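## Task

Take the green-capped tube out of the rack by the window and seat it fully in a free well of the rack by the door. Fail conditions: any tube touching the floor, anything newly left lying on the floor, a glass tube breaking from a drop of more than a few centimetres (about one well's depth) or a hard knock, and the robot toppling or being left leaning. Every other tube must also finish fully seated in a rack; they may be shifted to different wells but only within their own rack. At the end the gripper must have released and moved away, and the result must hold without the robot supporting it.

## Robot and tools

ROBOT. A Hello Robot Stretch 3 with one arm. It has a two-wheel differential base (0.33 m long, 0.34 m wide), a lift that slides up a mast, and a telescoping arm that reaches out to the robot's right. A wrist (yaw, pitch, roll) and a gripper sit at the arm's end. The base cannot slide sideways, so to shift the gripper along the robot's forward direction you drive the base. Spinning in place pivots about the wheel-axle midpoint, 0.05 m behind the front edge; with arm retracted and wrist folded the swept radius is 0.28 m, but an unfolded level gripper reaches past it. Cameras: head_camera and nav_camera (both aimed by head_pan_rad and head_tilt_rad) and wrist_camera on the gripper.

FRAMES. Base frame: origin on the floor between the drive wheels, x forward, y left, z up. hand_pose in results uses this frame, located where closed fingertips meet. Odometry frame is the base frame at the scene start; heading is positive leftward, -3.142 to 3.142.

execute_actions(actions): a list of actions run in order; an empty list just returns the current state and images. Each action may have "robot", "steps" (integer 1 to 450 control steps, 30 per second) and "until". An action with only steps is a wait. "robot" is either one command, a list (queue) of up to 8 commands run one after another, or {"stop": true}, which brakes everything and clears the queue. A queue item may be {"pause_s": s}, s at most 15.
A command may contain:
- "base": exactly one key. translate_m is a relative drive in metres from where the base is when this command begins, forward positive, magnitude at most 1. rotate_rad is a relative turn in radians, counter-clockwise (left) positive, magnitude at most 3.2.
- "joints": a single dictionary for the one arm and head, giving absolute targets by name; unnamed joints keep their previous target. Ranges: lift_m 0 to 1.1 (arm height, metres); arm_m 0 to 0.52 (extension, metres); wrist_yaw_rad -1.345 to 4.42 (0 along the arm, positive swings toward the front, 3.0 folded over the base); wrist_pitch_rad -1.57 to 0.451 (0 level, negative tips fingertips down); wrist_roll_rad -2.911 to 2.911 (0 fingers side by side); gripper_m -0.089 to 0.179 (larger is wider; actual fingertip gap is smaller by about 0.007 when nearly shut, 0.025 when fully open, zero below 0.007); head_pan_rad -3.953 to 1.73 (0 forward, positive left, -1.57 looks along the arm); head_tilt_rad -1.53 to 0.419 (negative down).
- "contact_limits": {"arm_m": effort percent 1 to 100}; the arm halts with contact_stop when its motor effort reaches that level. Smaller is gentler, too small stops immediately. It applies until the next arm_m command.
Motions keep running across later actions and while you think; a fresh command overrides at once, discarding the rest of any older queue. A whole call with an invalid value is rejected and nothing in it runs.
"until" ends an action early. {"robot": {"status": "ended"}} waits for everything to stop moving and any queue to finish. Other fields compare values, e.g. {"lift_m": [">", 0.3]} or {"base_status": ["!=", "moving"]}; numbers compare as printed (three decimals, four for base amounts). {"any": {"status": "ended"}} fires when any single motion ends.

zoom_image(camera, region): enlarged view of part of a camera's latest image; region [x0, y0, x1, y1] in pixels, origin top-left, at most 504 by 504. Image sizes: head_camera 896x504, nav_camera 672x504, wrist_camera 644x364.

Everything must be at rest first.

RESULTS. base_status and joint_status report each motion: moving, done (within tolerance, so don't wait for exact equality), off_target (stopped short, may still push), contact_stop (hit something; that joint goes slack until commanded again), time_out, stopped, not_commanded, torque_fault (wrist servo off about 10 s, limp, goals refused). The base bracket shows travelled vs goal from wheel counts. refusals, queue (idle/running/done/dropped/stopped) and queue_left track commands; lines starting refused:, dropped: or replaced: explain problems, counting from 0. on_its_own reports goals the robot changed, slack or off joints, unusual resting effort, and any tilt of 3 degrees or more. lidar_m: 12 ranges in 30-degree sectors counter-clockwise from straight ahead (10th is right), plane 0.17 m high, blind to glass. wrist_depth_mm and head_depth_mm: 7x7 grids of median depth. motor_effort in percent with peak in brackets; base_tilt in degrees.

GRIPPING. Close to a value below the tube's width to grasp; release by opening at least 0.02 above where the pads touched. Readings and done do not confirm a hold; check images. Over-squeezing triggers a stall guard that weakens the grip.

CAUTIONS. Base runs fast only with lift_m under 0.30, arm_m under 0.03, wrist_yaw_rad above 2.54; otherwise it is slow. Fold or unfold the wrist only with lift_m 0.32 to 0.95, wrist_pitch_rad -0.4, roll near 0; with yaw below -0.4 keep pitch -0.5 or lower. Pushing on something rigid with the gripper above roughly 0.45 m can tip the robot, especially on a second push; driving while holding or snagging can too. If tilted, undo the last move in small steps, free the gripper, and lower lift to about 0.2. Lower tubes gently into wells and never release one from high up; keep other tubes seated. A loose object may occasionally get nudged.

Each tool is called in YAML: its name, and indented under it one key for each argument.

## Session

execute_actions:
  actions: []

Scene clock: 0.00 s.
robot.base_odometry: x=+0.000 y=+0.000 heading=+0.000 (m, m, rad; robot's odometry frame)
robot.turned_by_wheels: +0.000 (rad since the last result)
robot.turned_by_imu: +0.000 (rad since the last result)
robot.base_tilt: forward=-1.3 right=+0.8 (deg)
robot.lidar_m: 2.11 1.84 2.45 1.24 1.23 1.28 1.54 1.54 1.62 1.53 1.50 1.64
robot.head_depth_mm: 2078 2596 2578 2573 2537 2117 2024 / 2120 2889 2984 3015 2900 2321 2156 / 2107 2879 3002 3007 3049 2940 2142 / 2124 2724 2801 2861 2409 2850 2115 / 2136 2627 2666 2693 2363 2683 2138 / 2164 2489 2514 2559 2301 2583 2162 / 2149 2398 2385 2448 2082 2498 2115
robot.base_status: not_commanded
robot.joint_positions: lift_m=+0.486 arm_m=+0.002 wrist_yaw_rad=+2.866 wrist_pitch_rad=-0.399 wrist_roll_rad=-0.015 gripper_m=+0.037 head_pan_rad=-0.001 head_tilt_rad=-0.007
robot.joint_goals: lift_m=+0.486 arm_m=+0.002 wrist_yaw_rad=+2.866 wrist_pitch_rad=-0.399 wrist_roll_rad=-0.015 gripper_m=+0.037 head_pan_rad=-0.001 head_tilt_rad=-0.007
robot.joint_status: lift_m=not_commanded arm_m=not_commanded wrist_yaw_rad=not_commanded wrist_pitch_rad=not_commanded wrist_roll_rad=not_commanded gripper_m=not_commanded head_pan_rad=not_commanded head_tilt_rad=not_commanded
robot.measured_speeds: translate_m=+0.000 rotate_rad=+0.000 lift_m=+0.000 arm_m=+0.000 wrist_yaw_rad=+0.000 wrist_pitch_rad=+0.000 wrist_roll_rad=+0.000 head_pan_rad=+0.000 head_tilt_rad=+0.000
robot: refusals=0 queue=idle queue_left=0
robot.motor_effort: left_wheel=+0 right_wheel=+0 lift_m=+37 arm_m=+0 wrist_yaw_rad=+0 wrist_pitch_rad=+8 wrist_roll_rad=+1 gripper_m=+0 head_pan_rad=+1 head_tilt_rad=+3 (%)
robot.hand_pose: x=+0.0405 y=+0.0711 z=+0.5029 quat_wxyz=(+0.234, +0.701, +0.045, +0.673) (m; robot's base frame)
robot.wrist_depth_mm: - - - - - - - / - - - - - - - / - - - - - - - / - - - - - - - / - - 993 975 983 948 945 / 829 - 833 790 - 807 757 / 721 714 671 687 659 677 677
pictures: head_camera (sideways: a quarter turn clockwise sets it upright), nav_camera (sideways: a quarter turn counterclockwise sets it upright), wrist_camera
Images, in order (width x height): head_camera 896x504, nav_camera 672x504, wrist_camera 644x364.

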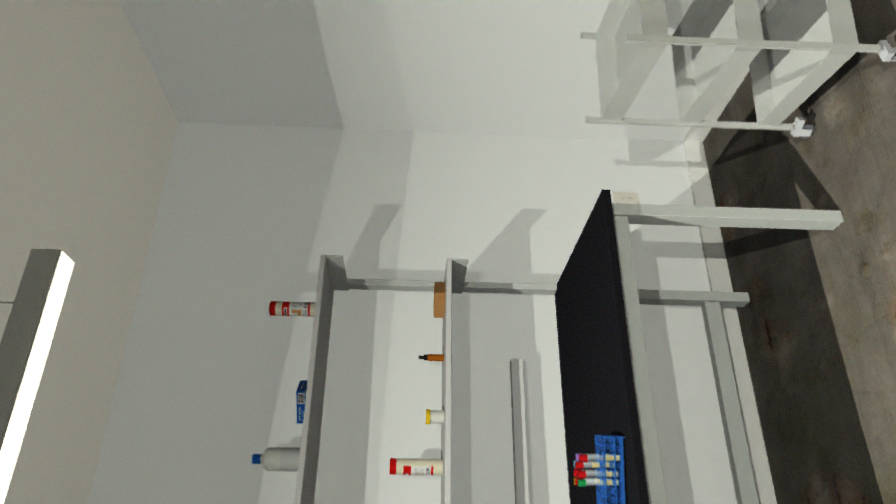

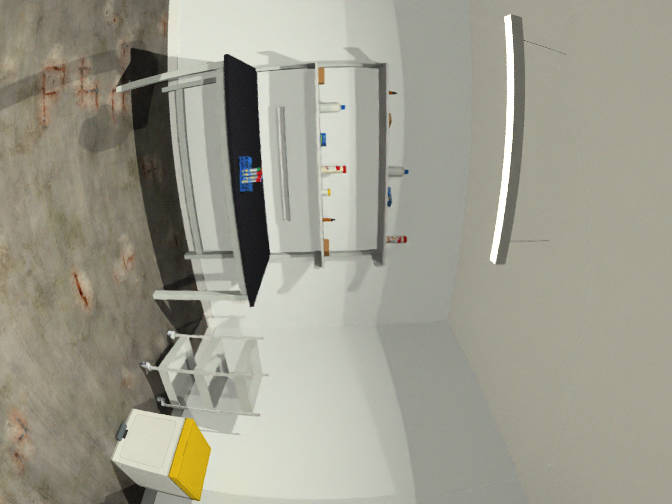

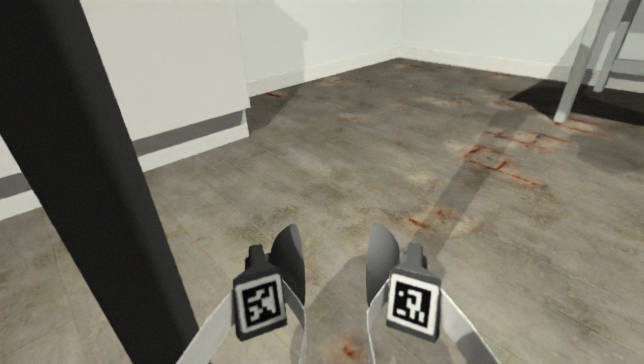

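execute_actions:
  actions:
    - {"robot":{"joints":{"head_pan_rad":0.4,"head_tilt_rad":-0.3,"lift_m":0.27}},"steps":450,"until":{"robot":{"status":"ended"}}}

Scene clock: 3.67 s.
robot.base_odometry: x=+0.000 y=+0.000 heading=+0.000 (m, m, rad; robot's odometry frame)
robot.turned_by_wheels: +0.000 (rad since the last result)
robot.turned_by_imu: -0.001 (rad since the last result)
robot.base_tilt: forward=-1.2 right=+0.9 (deg)
robot.lidar_m: 2.11 1.83 2.46 1.25 1.23 1.28 1.54 1.54 1.62 1.53 1.50 1.64
robot.head_depth_mm: 2247 2423 2567 2262 2629 1938 1536 / 2257 2384 2532 2279 2611 1917 1519 / 2210 2367 2480 2220 2590 1913 1518 / 2212 2325 2468 2196 2596 1895 1525 / 2179 2328 2473 2168 2581 1903 1514 / 2200 2299 2409 1947 2446 1883 1511 / 2203 2319 2453 2643 2537 1883 1508
robot.base_status: not_commanded
robot.joint_positions: lift_m=+0.270 arm_m=+0.002 wrist_yaw_rad=+2.866 wrist_pitch_rad=-0.399 wrist_roll_rad=-0.015 gripper_m=+0.037 head_pan_rad=+0.393 head_tilt_rad=-0.296
robot.joint_goals: lift_m=+0.270 arm_m=+0.002 wrist_yaw_rad=+2.866 wrist_pitch_rad=-0.399 wrist_roll_rad=-0.015 gripper_m=+0.037 head_pan_rad=+0.400 head_tilt_rad=-0.300
robot.joint_status: lift_m=done arm_m=not_commanded wrist_yaw_rad=not_commanded wrist_pitch_rad=not_commanded wrist_roll_rad=not_commanded gripper_m=not_commanded head_pan_rad=done head_tilt_rad=done
robot.measured_speeds: translate_m=+0.000 rotate_rad=+0.000 lift_m=+0.000 arm_m=+0.000 wrist_yaw_rad=+0.000 wrist_pitch_rad=+0.000 wrist_roll_rad=+0.000 head_pan_rad=+0.000 head_tilt_rad=+0.000
robot: refusals=0 queue=done queue_left=0
robot.motor_effort: left_wheel=+0(0) right_wheel=-1(1) lift_m=+22(32) arm_m=+1(1) wrist_yaw_rad=+0(0) wrist_pitch_rad=+8(8) wrist_roll_rad=+0(0) gripper_m=+0(0) head_pan_rad=+4(32) head_tilt_rad=-1(19) (%)
robot.hand_pose: x=+0.0405 y=+0.0710 z=+0.2874 quat_wxyz=(+0.234, +0.701, +0.046, +0.673) (m; robot's base frame)
robot.wrist_depth_mm: - - - - - - - / - - - - - - - / - - - - - 992 973 / 792 795 781 780 782 765 749 / 654 - 655 628 626 600 598 / 538 - 545 519 - 511 506 / 455 - - 443 423 436 434
pictures: head_camera (sideways: a quarter turn clockwise sets it upright), nav_camera (sideways: a quarter turn counterclockwise sets it upright), wrist_camera
Images, in order (width x height): head_camera 896x504, nav_camera 672x504, wrist_camera 644x364.

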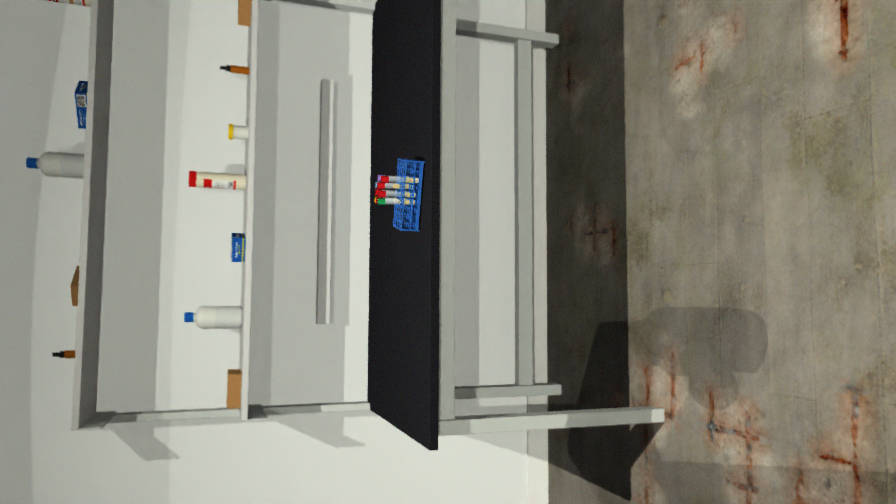

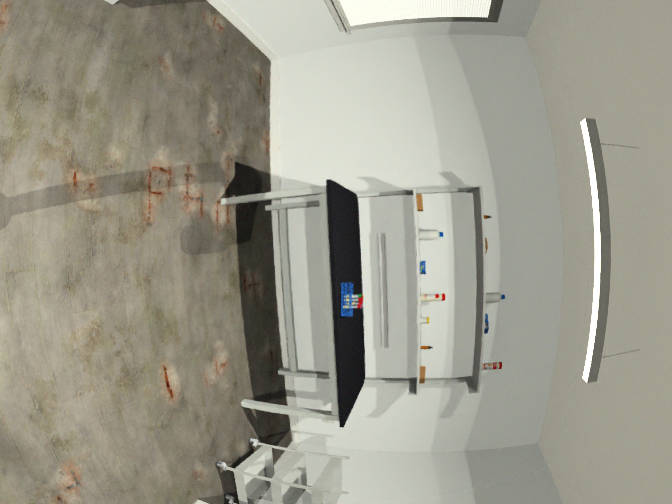

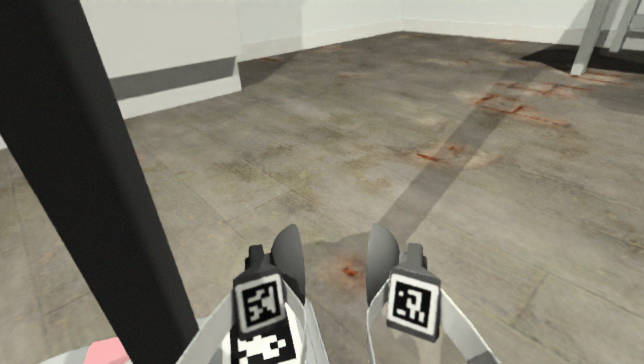

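zoom_image:
  camera: "head_camera"
  region: [355, 150, 445, 240]

Region (355, 150, 445, 240) of head_camera's 896x504 image, scaled by 5.600, with more detail than that image has.

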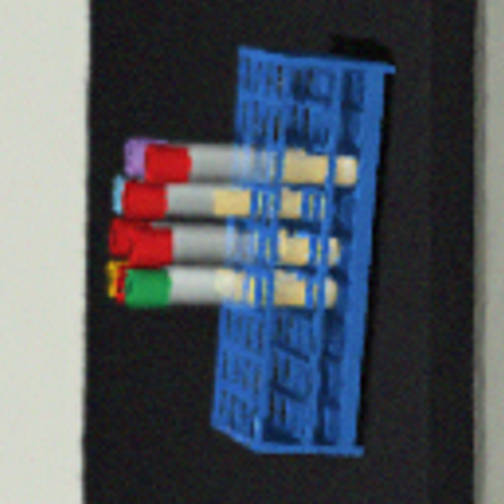

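execute_actions:
  actions:
    - {"robot":[{"base":{"rotate_rad":0.733}},{"base":{"translate_m":1.0},"joints":{"head_pan_rad":-1.5,"head_tilt_rad":-0.55}},{"base":{"translate_m":0.473}},{"base":{"rotate_rad":0.35},"joints":{"lift_m":0.88}}],"steps":450,"until":{"robot":{"status":"ended"}}}
    - {"steps":450,"until":{"robot":{"status":"ended"}}}

Scene clock: 29.23 s.
robot.base_odometry: x=+1.095 y=+0.986 heading=+1.083 (m, m, rad; robot's odometry frame)
robot.turned_by_wheels: +1.083 (rad since the last result)
robot.turned_by_imu: +1.076 (rad since the last result)
robot.base_tilt: forward=-1.2 right=+0.9 (deg)
robot.lidar_m: 1.25 1.46 1.44 1.11 1.31 3.47 2.46 1.89 1.51 1.36 0.39 0.39
robot.head_depth_mm: 2111 2294 1419 2127 1791 1512 - / 1896 2201 1400 1034 1837 1508 1324 / 1568 1875 1395 920 1737 1507 1334 / 1490 1671 1378 917 789 1493 - / 1295 1469 1371 978 756 1430 1326 / 1183 1323 1358 969 752 635 1262 / 1121 1205 1288 966 748 616 1198
robot.base_status: done (rotate_rad +0.3499 of +0.3500)
robot.joint_positions: lift_m=+0.880 arm_m=+0.002 wrist_yaw_rad=+2.866 wrist_pitch_rad=-0.400 wrist_roll_rad=-0.015 gripper_m=+0.037 head_pan_rad=-1.493 head_tilt_rad=-0.544
robot.joint_goals: lift_m=+0.880 arm_m=+0.002 wrist_yaw_rad=+2.866 wrist_pitch_rad=-0.400 wrist_roll_rad=-0.015 gripper_m=+0.037 head_pan_rad=-1.500 head_tilt_rad=-0.550
robot.joint_status: lift_m=done arm_m=not_commanded wrist_yaw_rad=not_commanded wrist_pitch_rad=not_commanded wrist_roll_rad=not_commanded gripper_m=not_commanded head_pan_rad=done head_tilt_rad=done
robot.measured_speeds: translate_m=+0.000 rotate_rad=+0.000 lift_m=+0.000 arm_m=+0.000 wrist_yaw_rad=+0.000 wrist_pitch_rad=+0.000 wrist_roll_rad=+0.000 head_pan_rad=+0.000 head_tilt_rad=+0.000
robot: refusals=0 queue=done queue_left=0
robot.motor_effort: left_wheel=-1(8) right_wheel=+1(8) lift_m=+50(45) arm_m=+0(1) wrist_yaw_rad=+1(0) wrist_pitch_rad=+9(8) wrist_roll_rad=+0(0) gripper_m=-1(1) head_pan_rad=-3(43) head_tilt_rad=-2(18) (%)
robot.hand_pose: x=+0.0405 y=+0.0710 z=+0.8963 quat_wxyz=(+0.234, +0.700, +0.046, +0.673) (m; robot's base frame)
robot.wrist_depth_mm: - - - - - - - / - - - - - - - / - - - - - - - / - - - - - - - / - - - - - - - / - - - - - - - / - - - - - - -
pictures: head_camera (sideways: a quarter turn clockwise sets it upright), nav_camera (sideways: a quarter turn counterclockwise sets it upright), wrist_camera
Images, in order (width x height): head_camera 896x504, nav_camera 672x504, wrist_camera 644x364.

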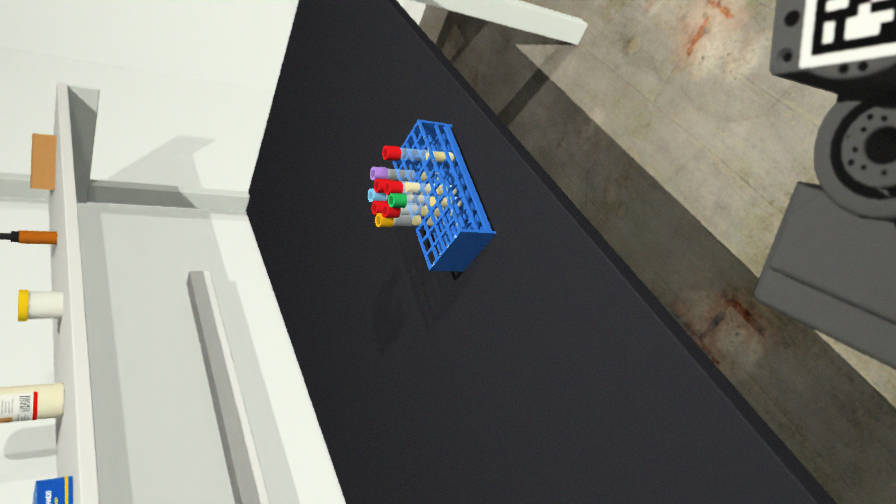

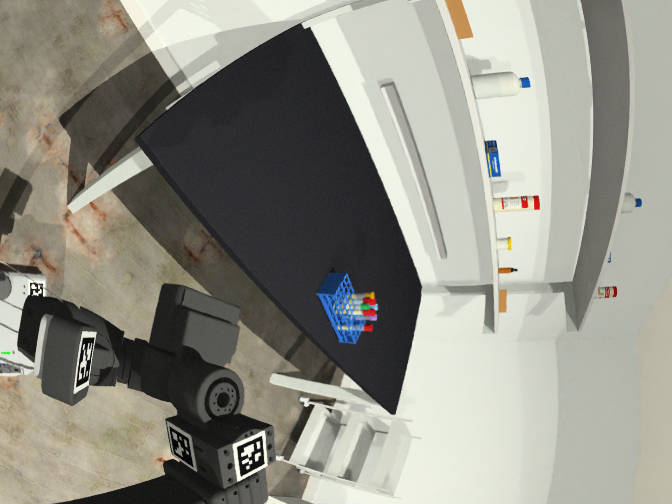

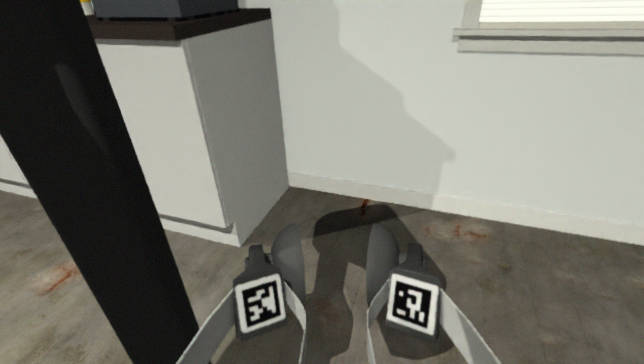

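zoom_image:
  camera: "head_camera"
  region: [355, 110, 515, 285]

Region (355, 110, 515, 285) of head_camera's 896x504 image, scaled by 2.880, with more detail than that image has; it fills the left 461 columns of this view, and the rest is white.

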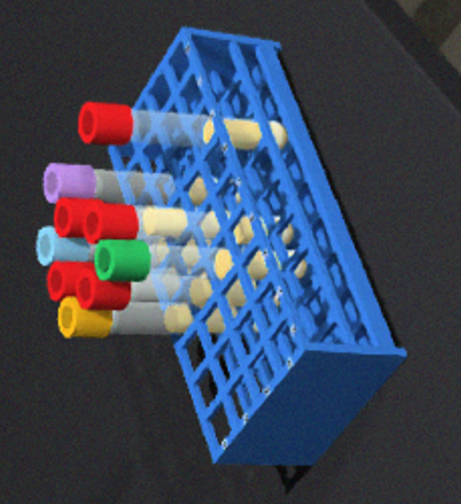

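execute_actions:
  actions:
    - {"robot":[{"joints":{"wrist_yaw_rad":0.0,"wrist_roll_rad":0.0,"gripper_m":0.045},"base":{"translate_m":0.018}},{"joints":{"wrist_pitch_rad":0.02,"arm_m":0.36,"lift_m":0.775}}],"steps":450,"until":{"robot":{"status":"ended"}}}

zoom_image:
  camera: "wrist_camera"
  region: [250, 190, 430, 364]

Scene clock: 40.93 s.
robot.base_odometry: x=+1.103 y=+1.001 heading=+1.083 (m, m, rad; robot's odometry frame)
robot.turned_by_wheels: +0.000 (rad since the last result)
robot.turned_by_imu: -0.001 (rad since the last result)
robot.base_tilt: forward=-1.2 right=+0.9 (deg)
robot.lidar_m: 1.23 1.45 1.43 1.11 1.29 2.87 2.47 1.90 1.52 1.34 0.38 0.38
robot.head_depth_mm: 2124 2280 1406 1630 1762 - - / 1858 2173 1403 1031 1730 1512 1277 / 1581 1857 1387 - 1743 1510 1271 / 1475 1651 1367 933 785 1502 1264 / 1314 1440 1364 976 756 1382 1264 / 1150 1317 1363 970 758 633 1257 / 1094 1206 1275 959 752 616 1184
robot.base_status: done (translate_m +0.0180 of +0.0180)
robot.joint_positions: lift_m=+0.775 arm_m=+0.360 wrist_yaw_rad=+0.001 wrist_pitch_rad=+0.000 wrist_roll_rad=-0.005 gripper_m=+0.045 head_pan_rad=-1.493 head_tilt_rad=-0.544
robot.joint_goals: lift_m=+0.775 arm_m=+0.360 wrist_yaw_rad=+0.000 wrist_pitch_rad=+0.020 wrist_roll_rad=+0.000 gripper_m=+0.045 head_pan_rad=-1.500 head_tilt_rad=-0.550
robot.joint_status: lift_m=done arm_m=done wrist_yaw_rad=done wrist_pitch_rad=done wrist_roll_rad=done gripper_m=done head_pan_rad=done head_tilt_rad=done
robot.measured_speeds: translate_m=+0.000 rotate_rad=+0.000 lift_m=+0.000 arm_m=+0.000 wrist_yaw_rad=+0.000 wrist_pitch_rad=+0.000 wrist_roll_rad=+0.000 head_pan_rad=+0.000 head_tilt_rad=+0.000
robot: refusals=0 queue=done queue_left=0
robot.motor_effort: left_wheel=-2(4) right_wheel=+1(5) lift_m=+22(54) arm_m=+6(5) wrist_yaw_rad=-1(2) wrist_pitch_rad=+11(12) wrist_roll_rad=+2(3) gripper_m=+0(45) head_pan_rad=-4(3) head_tilt_rad=-2(3) (%)
robot.hand_pose: x=-0.0212 y=-0.7609 z=+0.8900 quat_wxyz=(+0.709, +0.001, -0.705, +0.000) (m; robot's base frame)
robot.wrist_depth_mm: 650 751 780 935 - - - / 655 789 - - - - - / 635 760 964 - - - - / 652 802 986 - - - - / 637 678 637 258 583 588 - / 443 429 432 283 309 403 - / 325 320 218 237 265 316 -
pictures: head_camera (sideways: a quarter turn clockwise sets it upright), nav_camera (sideways: a quarter turn counterclockwise sets it upright), wrist_camera
Images, in order (width x height): head_camera 896x504, nav_camera 672x504, wrist_camera 644x364.

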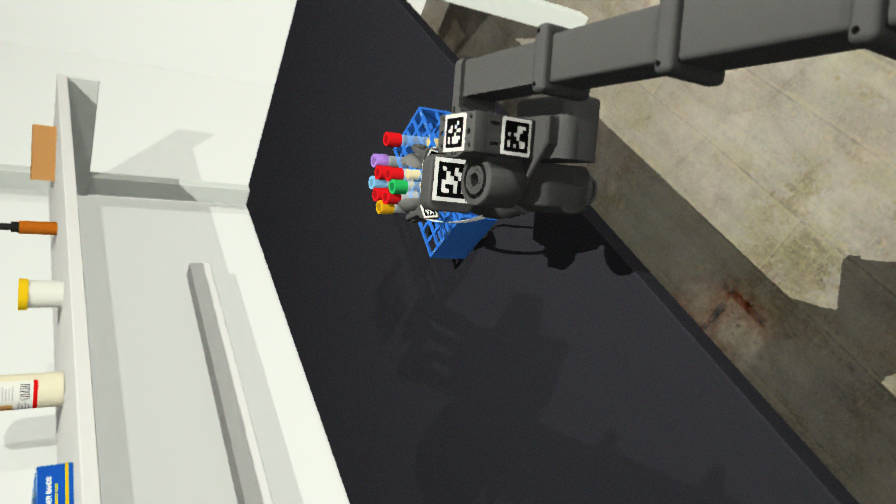

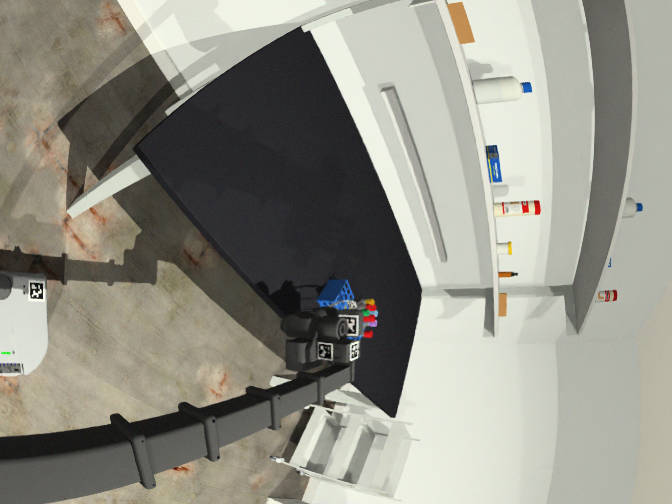

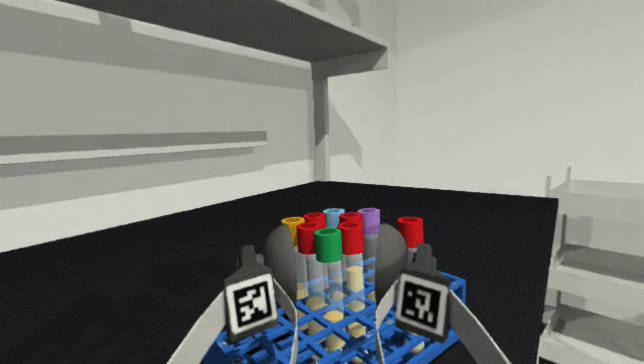

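Region (250, 190, 430, 364) of wrist_camera's 644x364 image, scaled by 2.800; it fills the top 487 rows of this view, and the rest is white.

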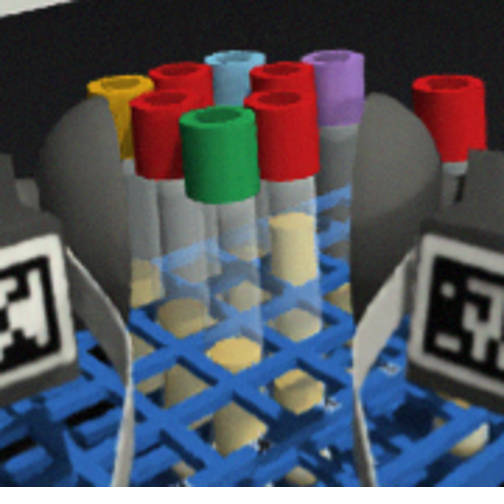

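execute_actions:
  actions:
    - {"robot":{"base":{"translate_m":0.003},"joints":{"arm_m":0.382,"gripper_m":0.03}},"steps":450,"until":{"robot":{"status":"ended"}}}

zoom_image:
  camera: "wrist_camera"
  region: [250, 190, 430, 364]

Scene clock: 45.47 s.
robot.base_odometry: x=+1.105 y=+1.004 heading=+1.083 (m, m, rad; robot's odometry frame)
robot.turned_by_wheels: +0.000 (rad since the last result)
robot.turned_by_imu: -0.001 (rad since the last result)
robot.base_tilt: forward=-1.2 right=+0.9 (deg)
robot.lidar_m: 1.23 1.45 1.43 1.11 1.29 2.87 2.47 1.91 1.52 1.33 0.38 0.37
robot.head_depth_mm: 2124 2306 1423 1665 1793 - - / 1854 2184 1408 1058 1741 1508 1269 / 1582 1830 1384 - 1713 1503 1275 / 1441 1663 1387 928 784 1513 1266 / 1300 1450 1369 973 759 1381 1274 / 1168 1309 1358 970 756 633 1254 / 1095 1192 1268 962 753 615 1181
robot.base_status: done (translate_m +0.0030 of +0.0030)
robot.joint_positions: lift_m=+0.775 arm_m=+0.382 wrist_yaw_rad=+0.001 wrist_pitch_rad=+0.000 wrist_roll_rad=-0.005 gripper_m=+0.030 head_pan_rad=-1.493 head_tilt_rad=-0.544
robot.joint_goals: lift_m=+0.775 arm_m=+0.382 wrist_yaw_rad=+0.000 wrist_pitch_rad=+0.020 wrist_roll_rad=+0.000 gripper_m=+0.030 head_pan_rad=-1.500 head_tilt_rad=-0.550
robot.joint_status: lift_m=done arm_m=done wrist_yaw_rad=done wrist_pitch_rad=done wrist_roll_rad=done gripper_m=done head_pan_rad=done head_tilt_rad=done
robot.measured_speeds: translate_m=+0.000 rotate_rad=+0.000 lift_m=+0.000 arm_m=+0.000 wrist_yaw_rad=+0.000 wrist_pitch_rad=+0.000 wrist_roll_rad=+0.000 head_pan_rad=+0.000 head_tilt_rad=+0.000
robot: refusals=0 queue=done queue_left=0
robot.motor_effort: left_wheel=-1(3) right_wheel=+1(7) lift_m=+22(22) arm_m=+6(7) wrist_yaw_rad=+0(0) wrist_pitch_rad=+11(11) wrist_roll_rad=+2(2) gripper_m=-1(61) head_pan_rad=-3(3) head_tilt_rad=-2(2) (%)
robot.hand_pose: x=-0.0212 y=-0.7829 z=+0.8900 quat_wxyz=(+0.709, +0.001, -0.705, +0.000) (m; robot's base frame)
robot.wrist_depth_mm: 615 717 819 900 - - - / 632 772 947 - - - - / 621 761 958 - - - - / 670 807 974 - - - - / 612 676 643 253 619 589 - / 441 431 430 265 431 398 - / 326 321 292 222 244 302 -
pictures: head_camera (sideways: a quarter turn clockwise sets it upright), nav_camera (sideways: a quarter turn counterclockwise sets it upright), wrist_camera
Images, in order (width x height): head_camera 896x504, nav_camera 672x504, wrist_camera 644x364.

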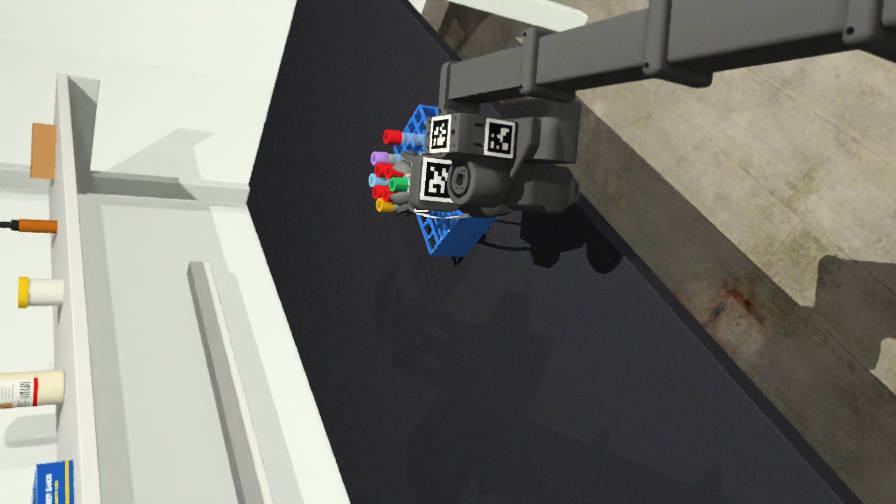

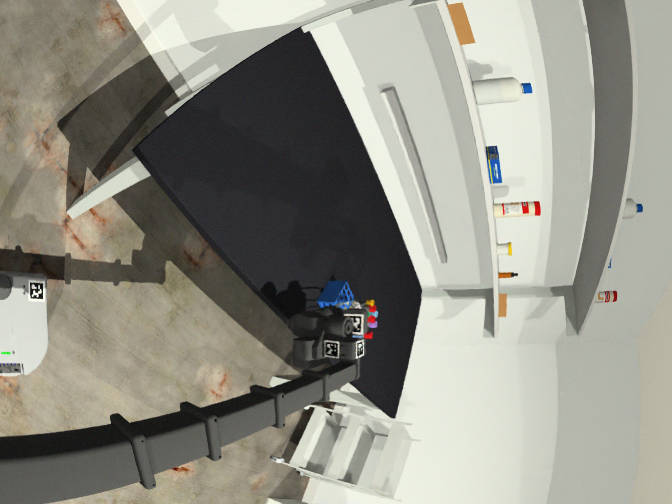

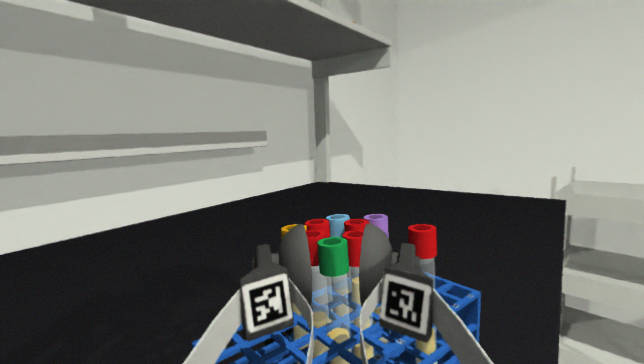

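Region (250, 190, 430, 364) of wrist_camera's 644x364 image, scaled by 2.800; it fills the top 487 rows of this view, and the rest is white.

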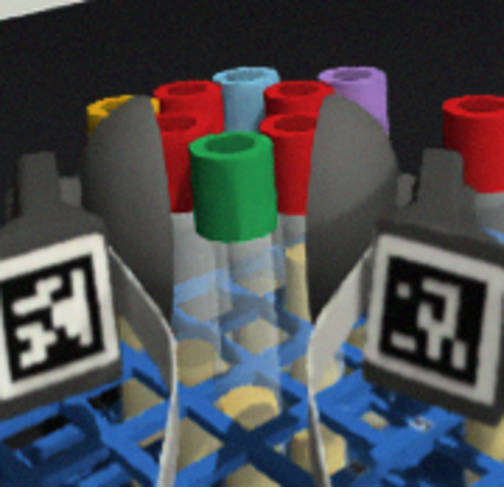

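execute_actions:
  actions:
    - {"robot":[{"joints":{"gripper_m":0.014,"lift_m":0.773}},{"joints":{"arm_m":0.407},"contact_limits":{"arm_m":15}}],"steps":450,"until":{"robot":{"status":"ended"}}}

zoom_image:
  camera: "wrist_camera"
  region: [250, 190, 430, 364]

zoom_image:
  camera: "head_camera"
  region: [360, 120, 460, 230]

Scene clock: 49.60 s.
robot.base_odometry: x=+1.105 y=+1.004 heading=+1.083 (m, m, rad; robot's odometry frame)
robot.turned_by_wheels: +0.000 (rad since the last result)
robot.turned_by_imu: -0.001 (rad since the last result)
robot.base_tilt: forward=-1.2 right=+0.9 (deg)
robot.lidar_m: 1.23 1.45 1.43 1.11 1.29 2.87 2.47 1.91 1.52 1.34 0.37 0.37
robot.head_depth_mm: 2115 2288 1415 1679 1776 - - / 1826 2203 1409 1083 1760 1513 1275 / 1581 1844 1394 - 1722 1505 1272 / 1450 1659 1391 924 785 1504 1266 / 1298 1449 1372 977 758 1390 1263 / 1162 1310 1359 963 754 630 1254 / 1091 1202 1274 965 750 616 1182
robot.base_status: done (translate_m +0.0030 of +0.0030)
robot.joint_positions: lift_m=+0.773 arm_m=+0.407 wrist_yaw_rad=+0.001 wrist_pitch_rad=+0.000 wrist_roll_rad=-0.005 gripper_m=+0.014 head_pan_rad=-1.493 head_tilt_rad=-0.544
robot.joint_goals: lift_m=+0.773 arm_m=+0.407 wrist_yaw_rad=+0.000 wrist_pitch_rad=+0.020 wrist_roll_rad=+0.000 gripper_m=+0.014 head_pan_rad=-1.500 head_tilt_rad=-0.550
robot.joint_status: lift_m=done arm_m=done wrist_yaw_rad=done wrist_pitch_rad=done wrist_roll_rad=done gripper_m=done head_pan_rad=done head_tilt_rad=done
robot.measured_speeds: translate_m=+0.000 rotate_rad=+0.000 lift_m=+0.000 arm_m=+0.000 wrist_yaw_rad=+0.000 wrist_pitch_rad=+0.000 wrist_roll_rad=+0.000 head_pan_rad=+0.000 head_tilt_rad=+0.000
robot: refusals=0 queue=done queue_left=0
robot.motor_effort: left_wheel=-1(1) right_wheel=+2(2) lift_m=+23(21) arm_m=+6(10) wrist_yaw_rad=-1(2) wrist_pitch_rad=+11(11) wrist_roll_rad=+2(2) gripper_m=-1(61) head_pan_rad=-3(3) head_tilt_rad=-2(2) (%)
robot.contact_limits: arm_m 15 (drawing in: default 30, maximum 49; extending or still: default 42, maximum 69)
robot.hand_pose: x=-0.0212 y=-0.8078 z=+0.8880 quat_wxyz=(+0.709, +0.001, -0.705, +0.000) (m; robot's base frame)
robot.wrist_depth_mm: 622 717 814 879 - - - / 631 767 954 - - - - / 616 751 952 - - - - / 652 806 948 - - - - / 625 657 633 708 555 593 - / 438 429 417 - 277 393 - / 322 316 304 211 218 272 -
pictures: head_camera (sideways: a quarter turn clockwise sets it upright), nav_camera (sideways: a quarter turn counterclockwise sets it upright), wrist_camera
Images, in order (width x height): head_camera 896x504, nav_camera 672x504, wrist_camera 644x364.

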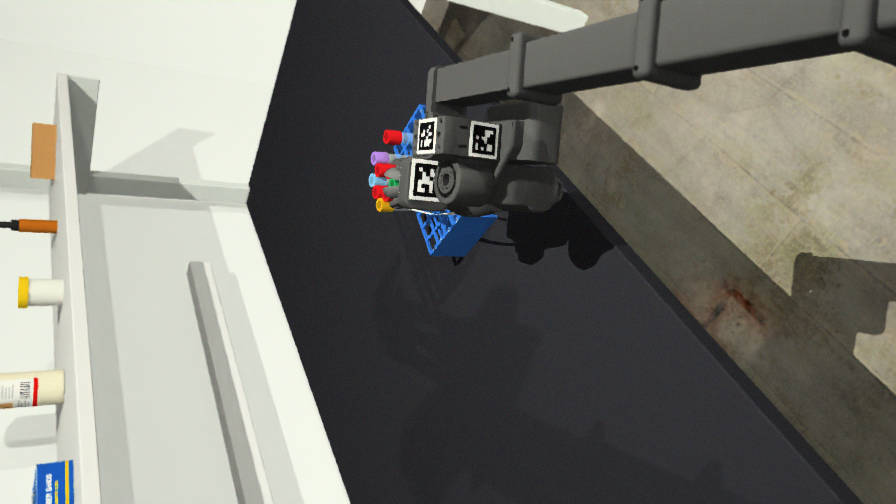

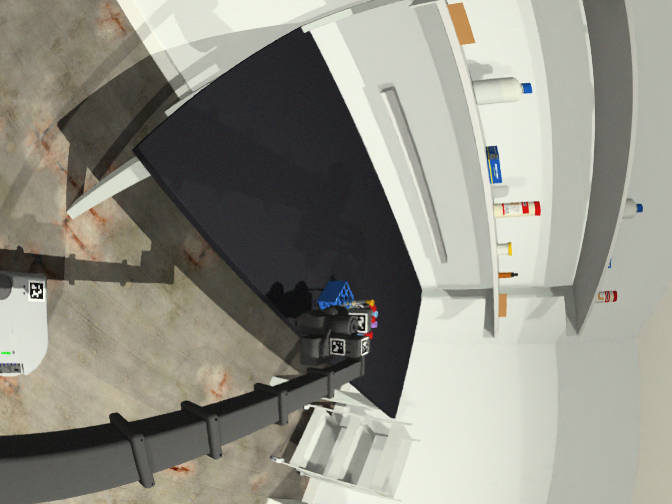

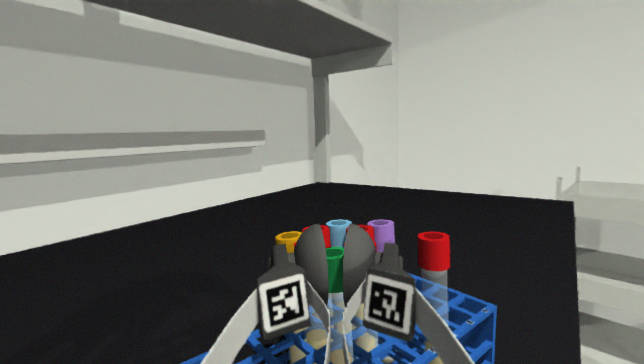

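Region (250, 190, 430, 364) of wrist_camera's 644x364 image, scaled by 2.800; it fills the top 487 rows of this view, and the rest is white.

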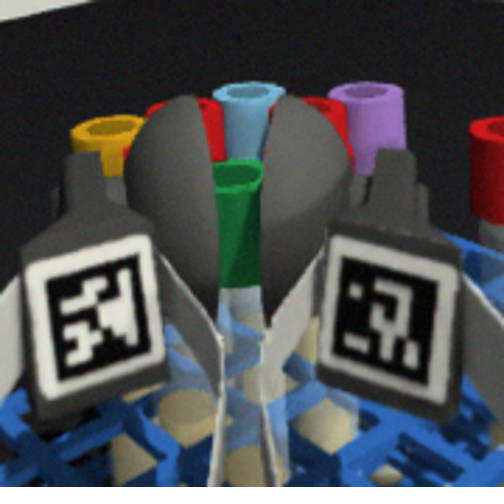

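Region (360, 120, 460, 230) of head_camera's 896x504 image, scaled by 4.582, with more detail than that image has; it fills the left 458 columns of this view, and the rest is white.

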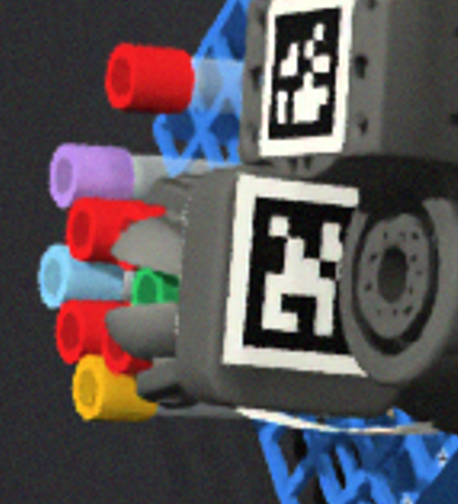

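execute_actions:
  actions:
    - {"robot":{"joints":{"arm_m":0.413},"contact_limits":{"arm_m":15}},"steps":450,"until":{"robot":{"status":"ended"}}}

zoom_image:
  camera: "wrist_camera"
  region: [250, 190, 430, 364]

Scene clock: 51.53 s.
robot.base_odometry: x=+1.105 y=+1.004 heading=+1.083 (m, m, rad; robot's odometry frame)
robot.turned_by_wheels: +0.000 (rad since the last result)
robot.turned_by_imu: +0.000 (rad since the last result)
robot.base_tilt: forward=-1.2 right=+0.9 (deg)
robot.lidar_m: 1.23 1.45 1.43 1.11 1.29 2.87 2.47 1.91 1.52 1.33 0.38 0.37
robot.head_depth_mm: 2115 2262 1406 1697 1805 - - / 1847 2181 1383 1088 1800 1520 1274 / 1572 1865 1393 - 1721 1517 1275 / 1461 1641 1389 927 784 1503 1261 / 1293 1446 1367 972 755 1381 1267 / 1156 1312 1356 971 753 632 1261 / 1086 1201 1267 966 750 615 1180
robot.base_status: done (translate_m +0.0030 of +0.0030)
robot.joint_positions: lift_m=+0.773 arm_m=+0.413 wrist_yaw_rad=+0.001 wrist_pitch_rad=+0.000 wrist_roll_rad=-0.005 gripper_m=+0.014 head_pan_rad=-1.493 head_tilt_rad=-0.544
robot.joint_goals: lift_m=+0.773 arm_m=+0.413 wrist_yaw_rad=+0.000 wrist_pitch_rad=+0.020 wrist_roll_rad=+0.000 gripper_m=+0.014 head_pan_rad=-1.500 head_tilt_rad=-0.550
robot.joint_status: lift_m=done arm_m=done wrist_yaw_rad=done wrist_pitch_rad=done wrist_roll_rad=done gripper_m=done head_pan_rad=done head_tilt_rad=done
robot.measured_speeds: translate_m=+0.000 rotate_rad=+0.000 lift_m=+0.000 arm_m=+0.000 wrist_yaw_rad=+0.000 wrist_pitch_rad=+0.000 wrist_roll_rad=+0.000 head_pan_rad=+0.000 head_tilt_rad=+0.000
robot: refusals=0 queue=done queue_left=0
robot.motor_effort: left_wheel=-1(1) right_wheel=+1(1) lift_m=+23(23) arm_m=+6(5) wrist_yaw_rad=+0(1) wrist_pitch_rad=+11(11) wrist_roll_rad=+2(2) gripper_m=+0(1) head_pan_rad=-3(3) head_tilt_rad=-2(2) (%)
robot.contact_limits: arm_m 15 (drawing in: default 30, maximum 49; extending or still: default 42, maximum 69)
robot.hand_pose: x=-0.0212 y=-0.8138 z=+0.8880 quat_wxyz=(+0.709, +0.001, -0.705, +0.000) (m; robot's base frame)
robot.wrist_depth_mm: 625 711 827 907 - - - / 622 739 989 - - - - / 614 728 951 - - - - / 632 771 958 - - - - / 625 653 638 695 598 592 - / 434 425 429 - 274 393 - / 321 316 304 210 208 275 -
pictures: head_camera (sideways: a quarter turn clockwise sets it upright), nav_camera (sideways: a quarter turn counterclockwise sets it upright), wrist_camera
Images, in order (width x height): head_camera 896x504, nav_camera 672x504, wrist_camera 644x364.

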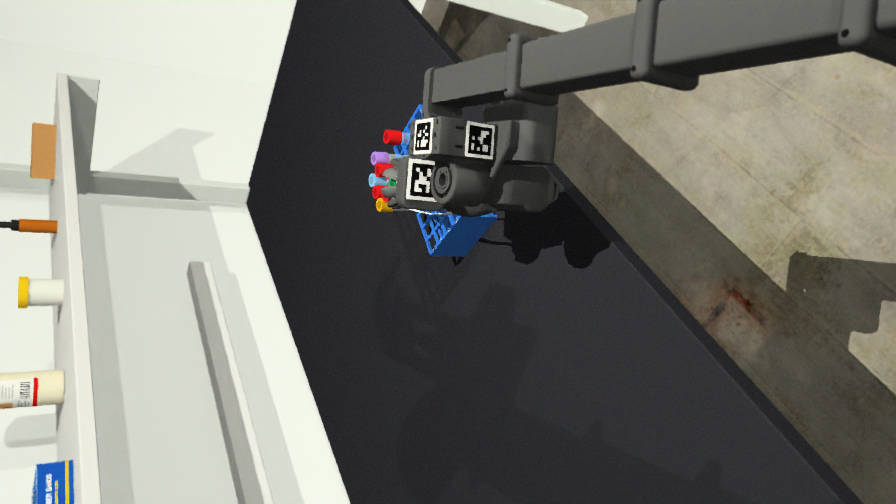

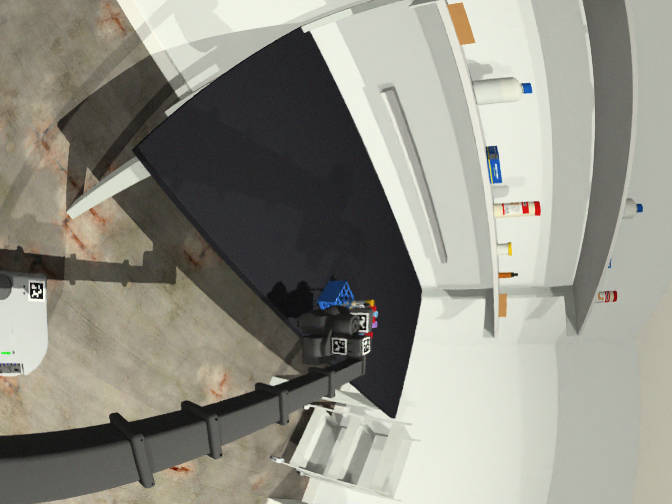

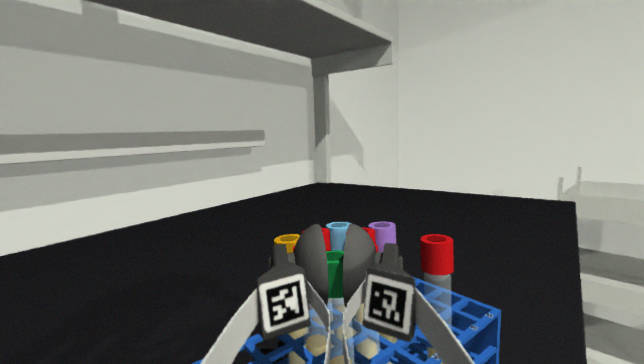

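Region (250, 190, 430, 364) of wrist_camera's 644x364 image, scaled by 2.800; it fills the top 487 rows of this view, and the rest is white.

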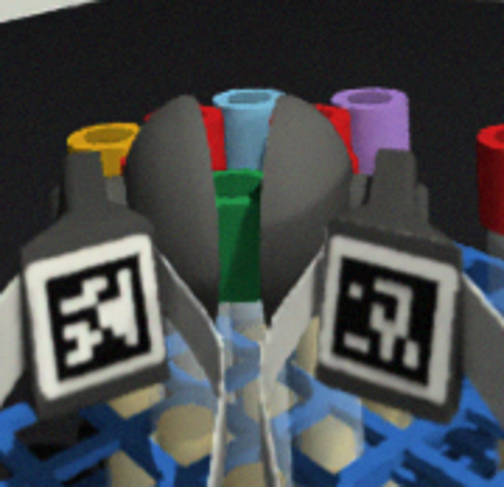

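execute_actions:
  actions:
    - {"robot":[{"joints":{"gripper_m":-0.015}},{"joints":{"lift_m":0.79}}],"steps":450,"until":{"robot":{"status":"ended"}}}

zoom_image:
  camera: "wrist_camera"
  region: [250, 190, 430, 364]

Scene clock: 54.03 s.
robot.base_odometry: x=+1.105 y=+1.004 heading=+1.083 (m, m, rad; robot's odometry frame)
robot.turned_by_wheels: +0.000 (rad since the last result)
robot.turned_by_imu: +0.000 (rad since the last result)
robot.base_tilt: forward=-1.3 right=+0.9 (deg)
robot.lidar_m: 1.23 1.45 1.43 1.11 1.28 2.87 2.46 1.91 1.52 1.33 0.38 0.37
robot.head_depth_mm: 2116 2289 1403 1661 1765 - 1279 / 1857 2186 1405 - 1793 1516 1279 / 1593 1843 1399 - 1738 1501 1279 / 1456 1655 1380 932 784 1493 1270 / 1299 1445 1367 976 757 1390 1266 / 1160 1313 1362 969 753 633 1262 / 1085 1201 1275 962 748 613 1179
robot.base_status: done (translate_m +0.0030 of +0.0030)
robot.joint_positions: lift_m=+0.790 arm_m=+0.413 wrist_yaw_rad=+0.000 wrist_pitch_rad=-0.001 wrist_roll_rad=-0.005 gripper_m=-0.015 head_pan_rad=-1.493 head_tilt_rad=-0.544
robot.joint_goals: lift_m=+0.790 arm_m=+0.413 wrist_yaw_rad=+0.000 wrist_pitch_rad=+0.020 wrist_roll_rad=+0.000 gripper_m=-0.015 head_pan_rad=-1.500 head_tilt_rad=-0.550
robot.joint_status: lift_m=done arm_m=done wrist_yaw_rad=done wrist_pitch_rad=done wrist_roll_rad=done gripper_m=done head_pan_rad=done head_tilt_rad=done
robot.measured_speeds: translate_m=+0.000 rotate_rad=+0.000 lift_m=+0.000 arm_m=+0.000 wrist_yaw_rad=+0.000 wrist_pitch_rad=+0.000 wrist_roll_rad=+0.000 head_pan_rad=+0.000 head_tilt_rad=+0.000
robot: refusals=0 queue=done queue_left=0
robot.motor_effort: left_wheel=-1(1) right_wheel=+2(2) lift_m=+50(55) arm_m=+6(6) wrist_yaw_rad=+1(1) wrist_pitch_rad=+11(11) wrist_roll_rad=+2(2) gripper_m=-10(85) head_pan_rad=-3(3) head_tilt_rad=-2(2) (%)
robot.contact_limits: arm_m 15 (drawing in: default 30, maximum 49; extending or still: default 42, maximum 69)
robot.hand_pose: x=-0.0214 y=-0.8138 z=+0.9039 quat_wxyz=(+0.709, +0.001, -0.705, -0.001) (m; robot's base frame)
robot.wrist_depth_mm: 613 713 768 831 - - - / 639 761 951 - - - - / 633 748 955 - - - - / 627 778 - - - - - / 645 705 700 758 669 639 - / 478 466 453 - 326 423 - / 347 341 336 227 243 306 -
pictures: head_camera (sideways: a quarter turn clockwise sets it upright), nav_camera (sideways: a quarter turn counterclockwise sets it upright), wrist_camera
Images, in order (width x height): head_camera 896x504, nav_camera 672x504, wrist_camera 644x364.

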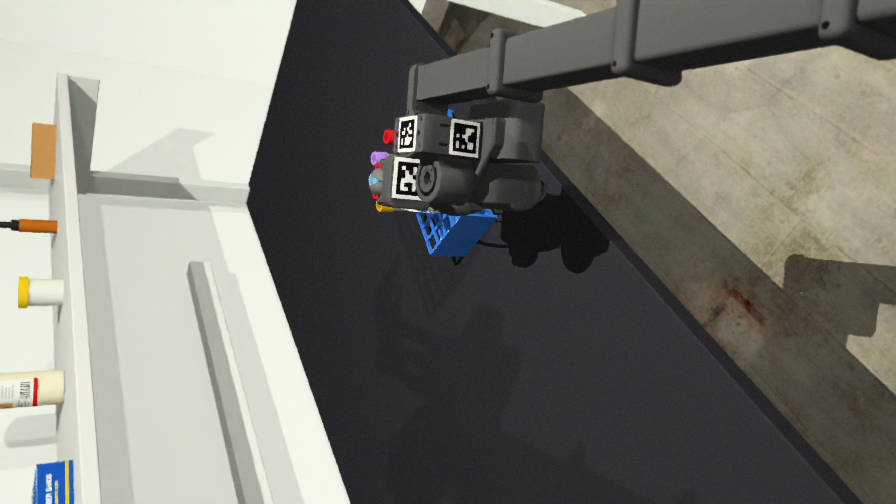

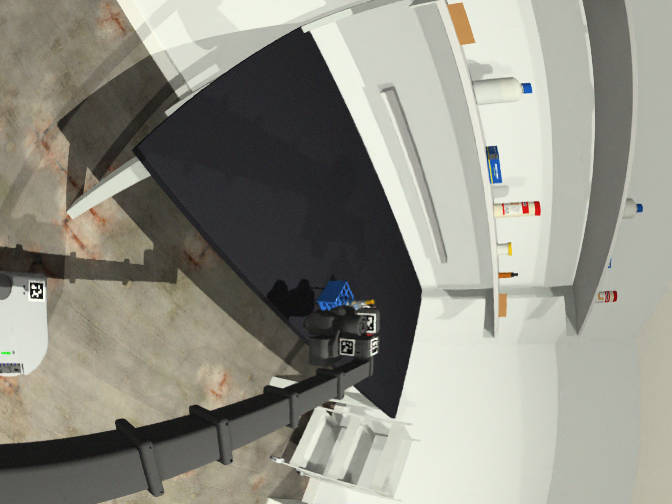

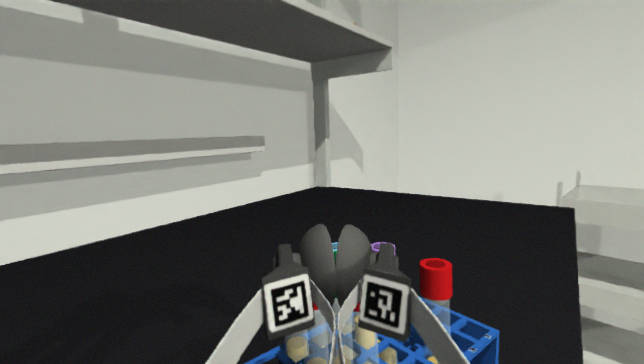

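Region (250, 190, 430, 364) of wrist_camera's 644x364 image, scaled by 2.800; it fills the top 487 rows of this view, and the rest is white.

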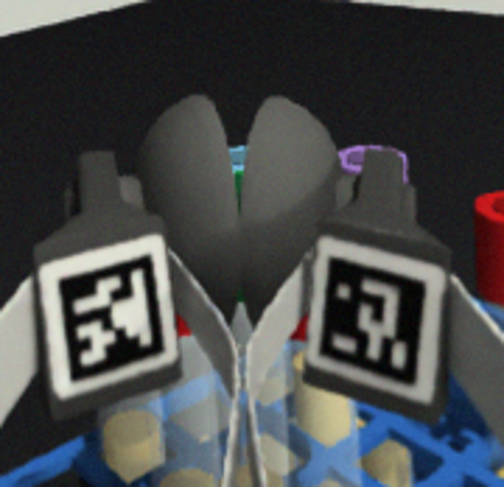

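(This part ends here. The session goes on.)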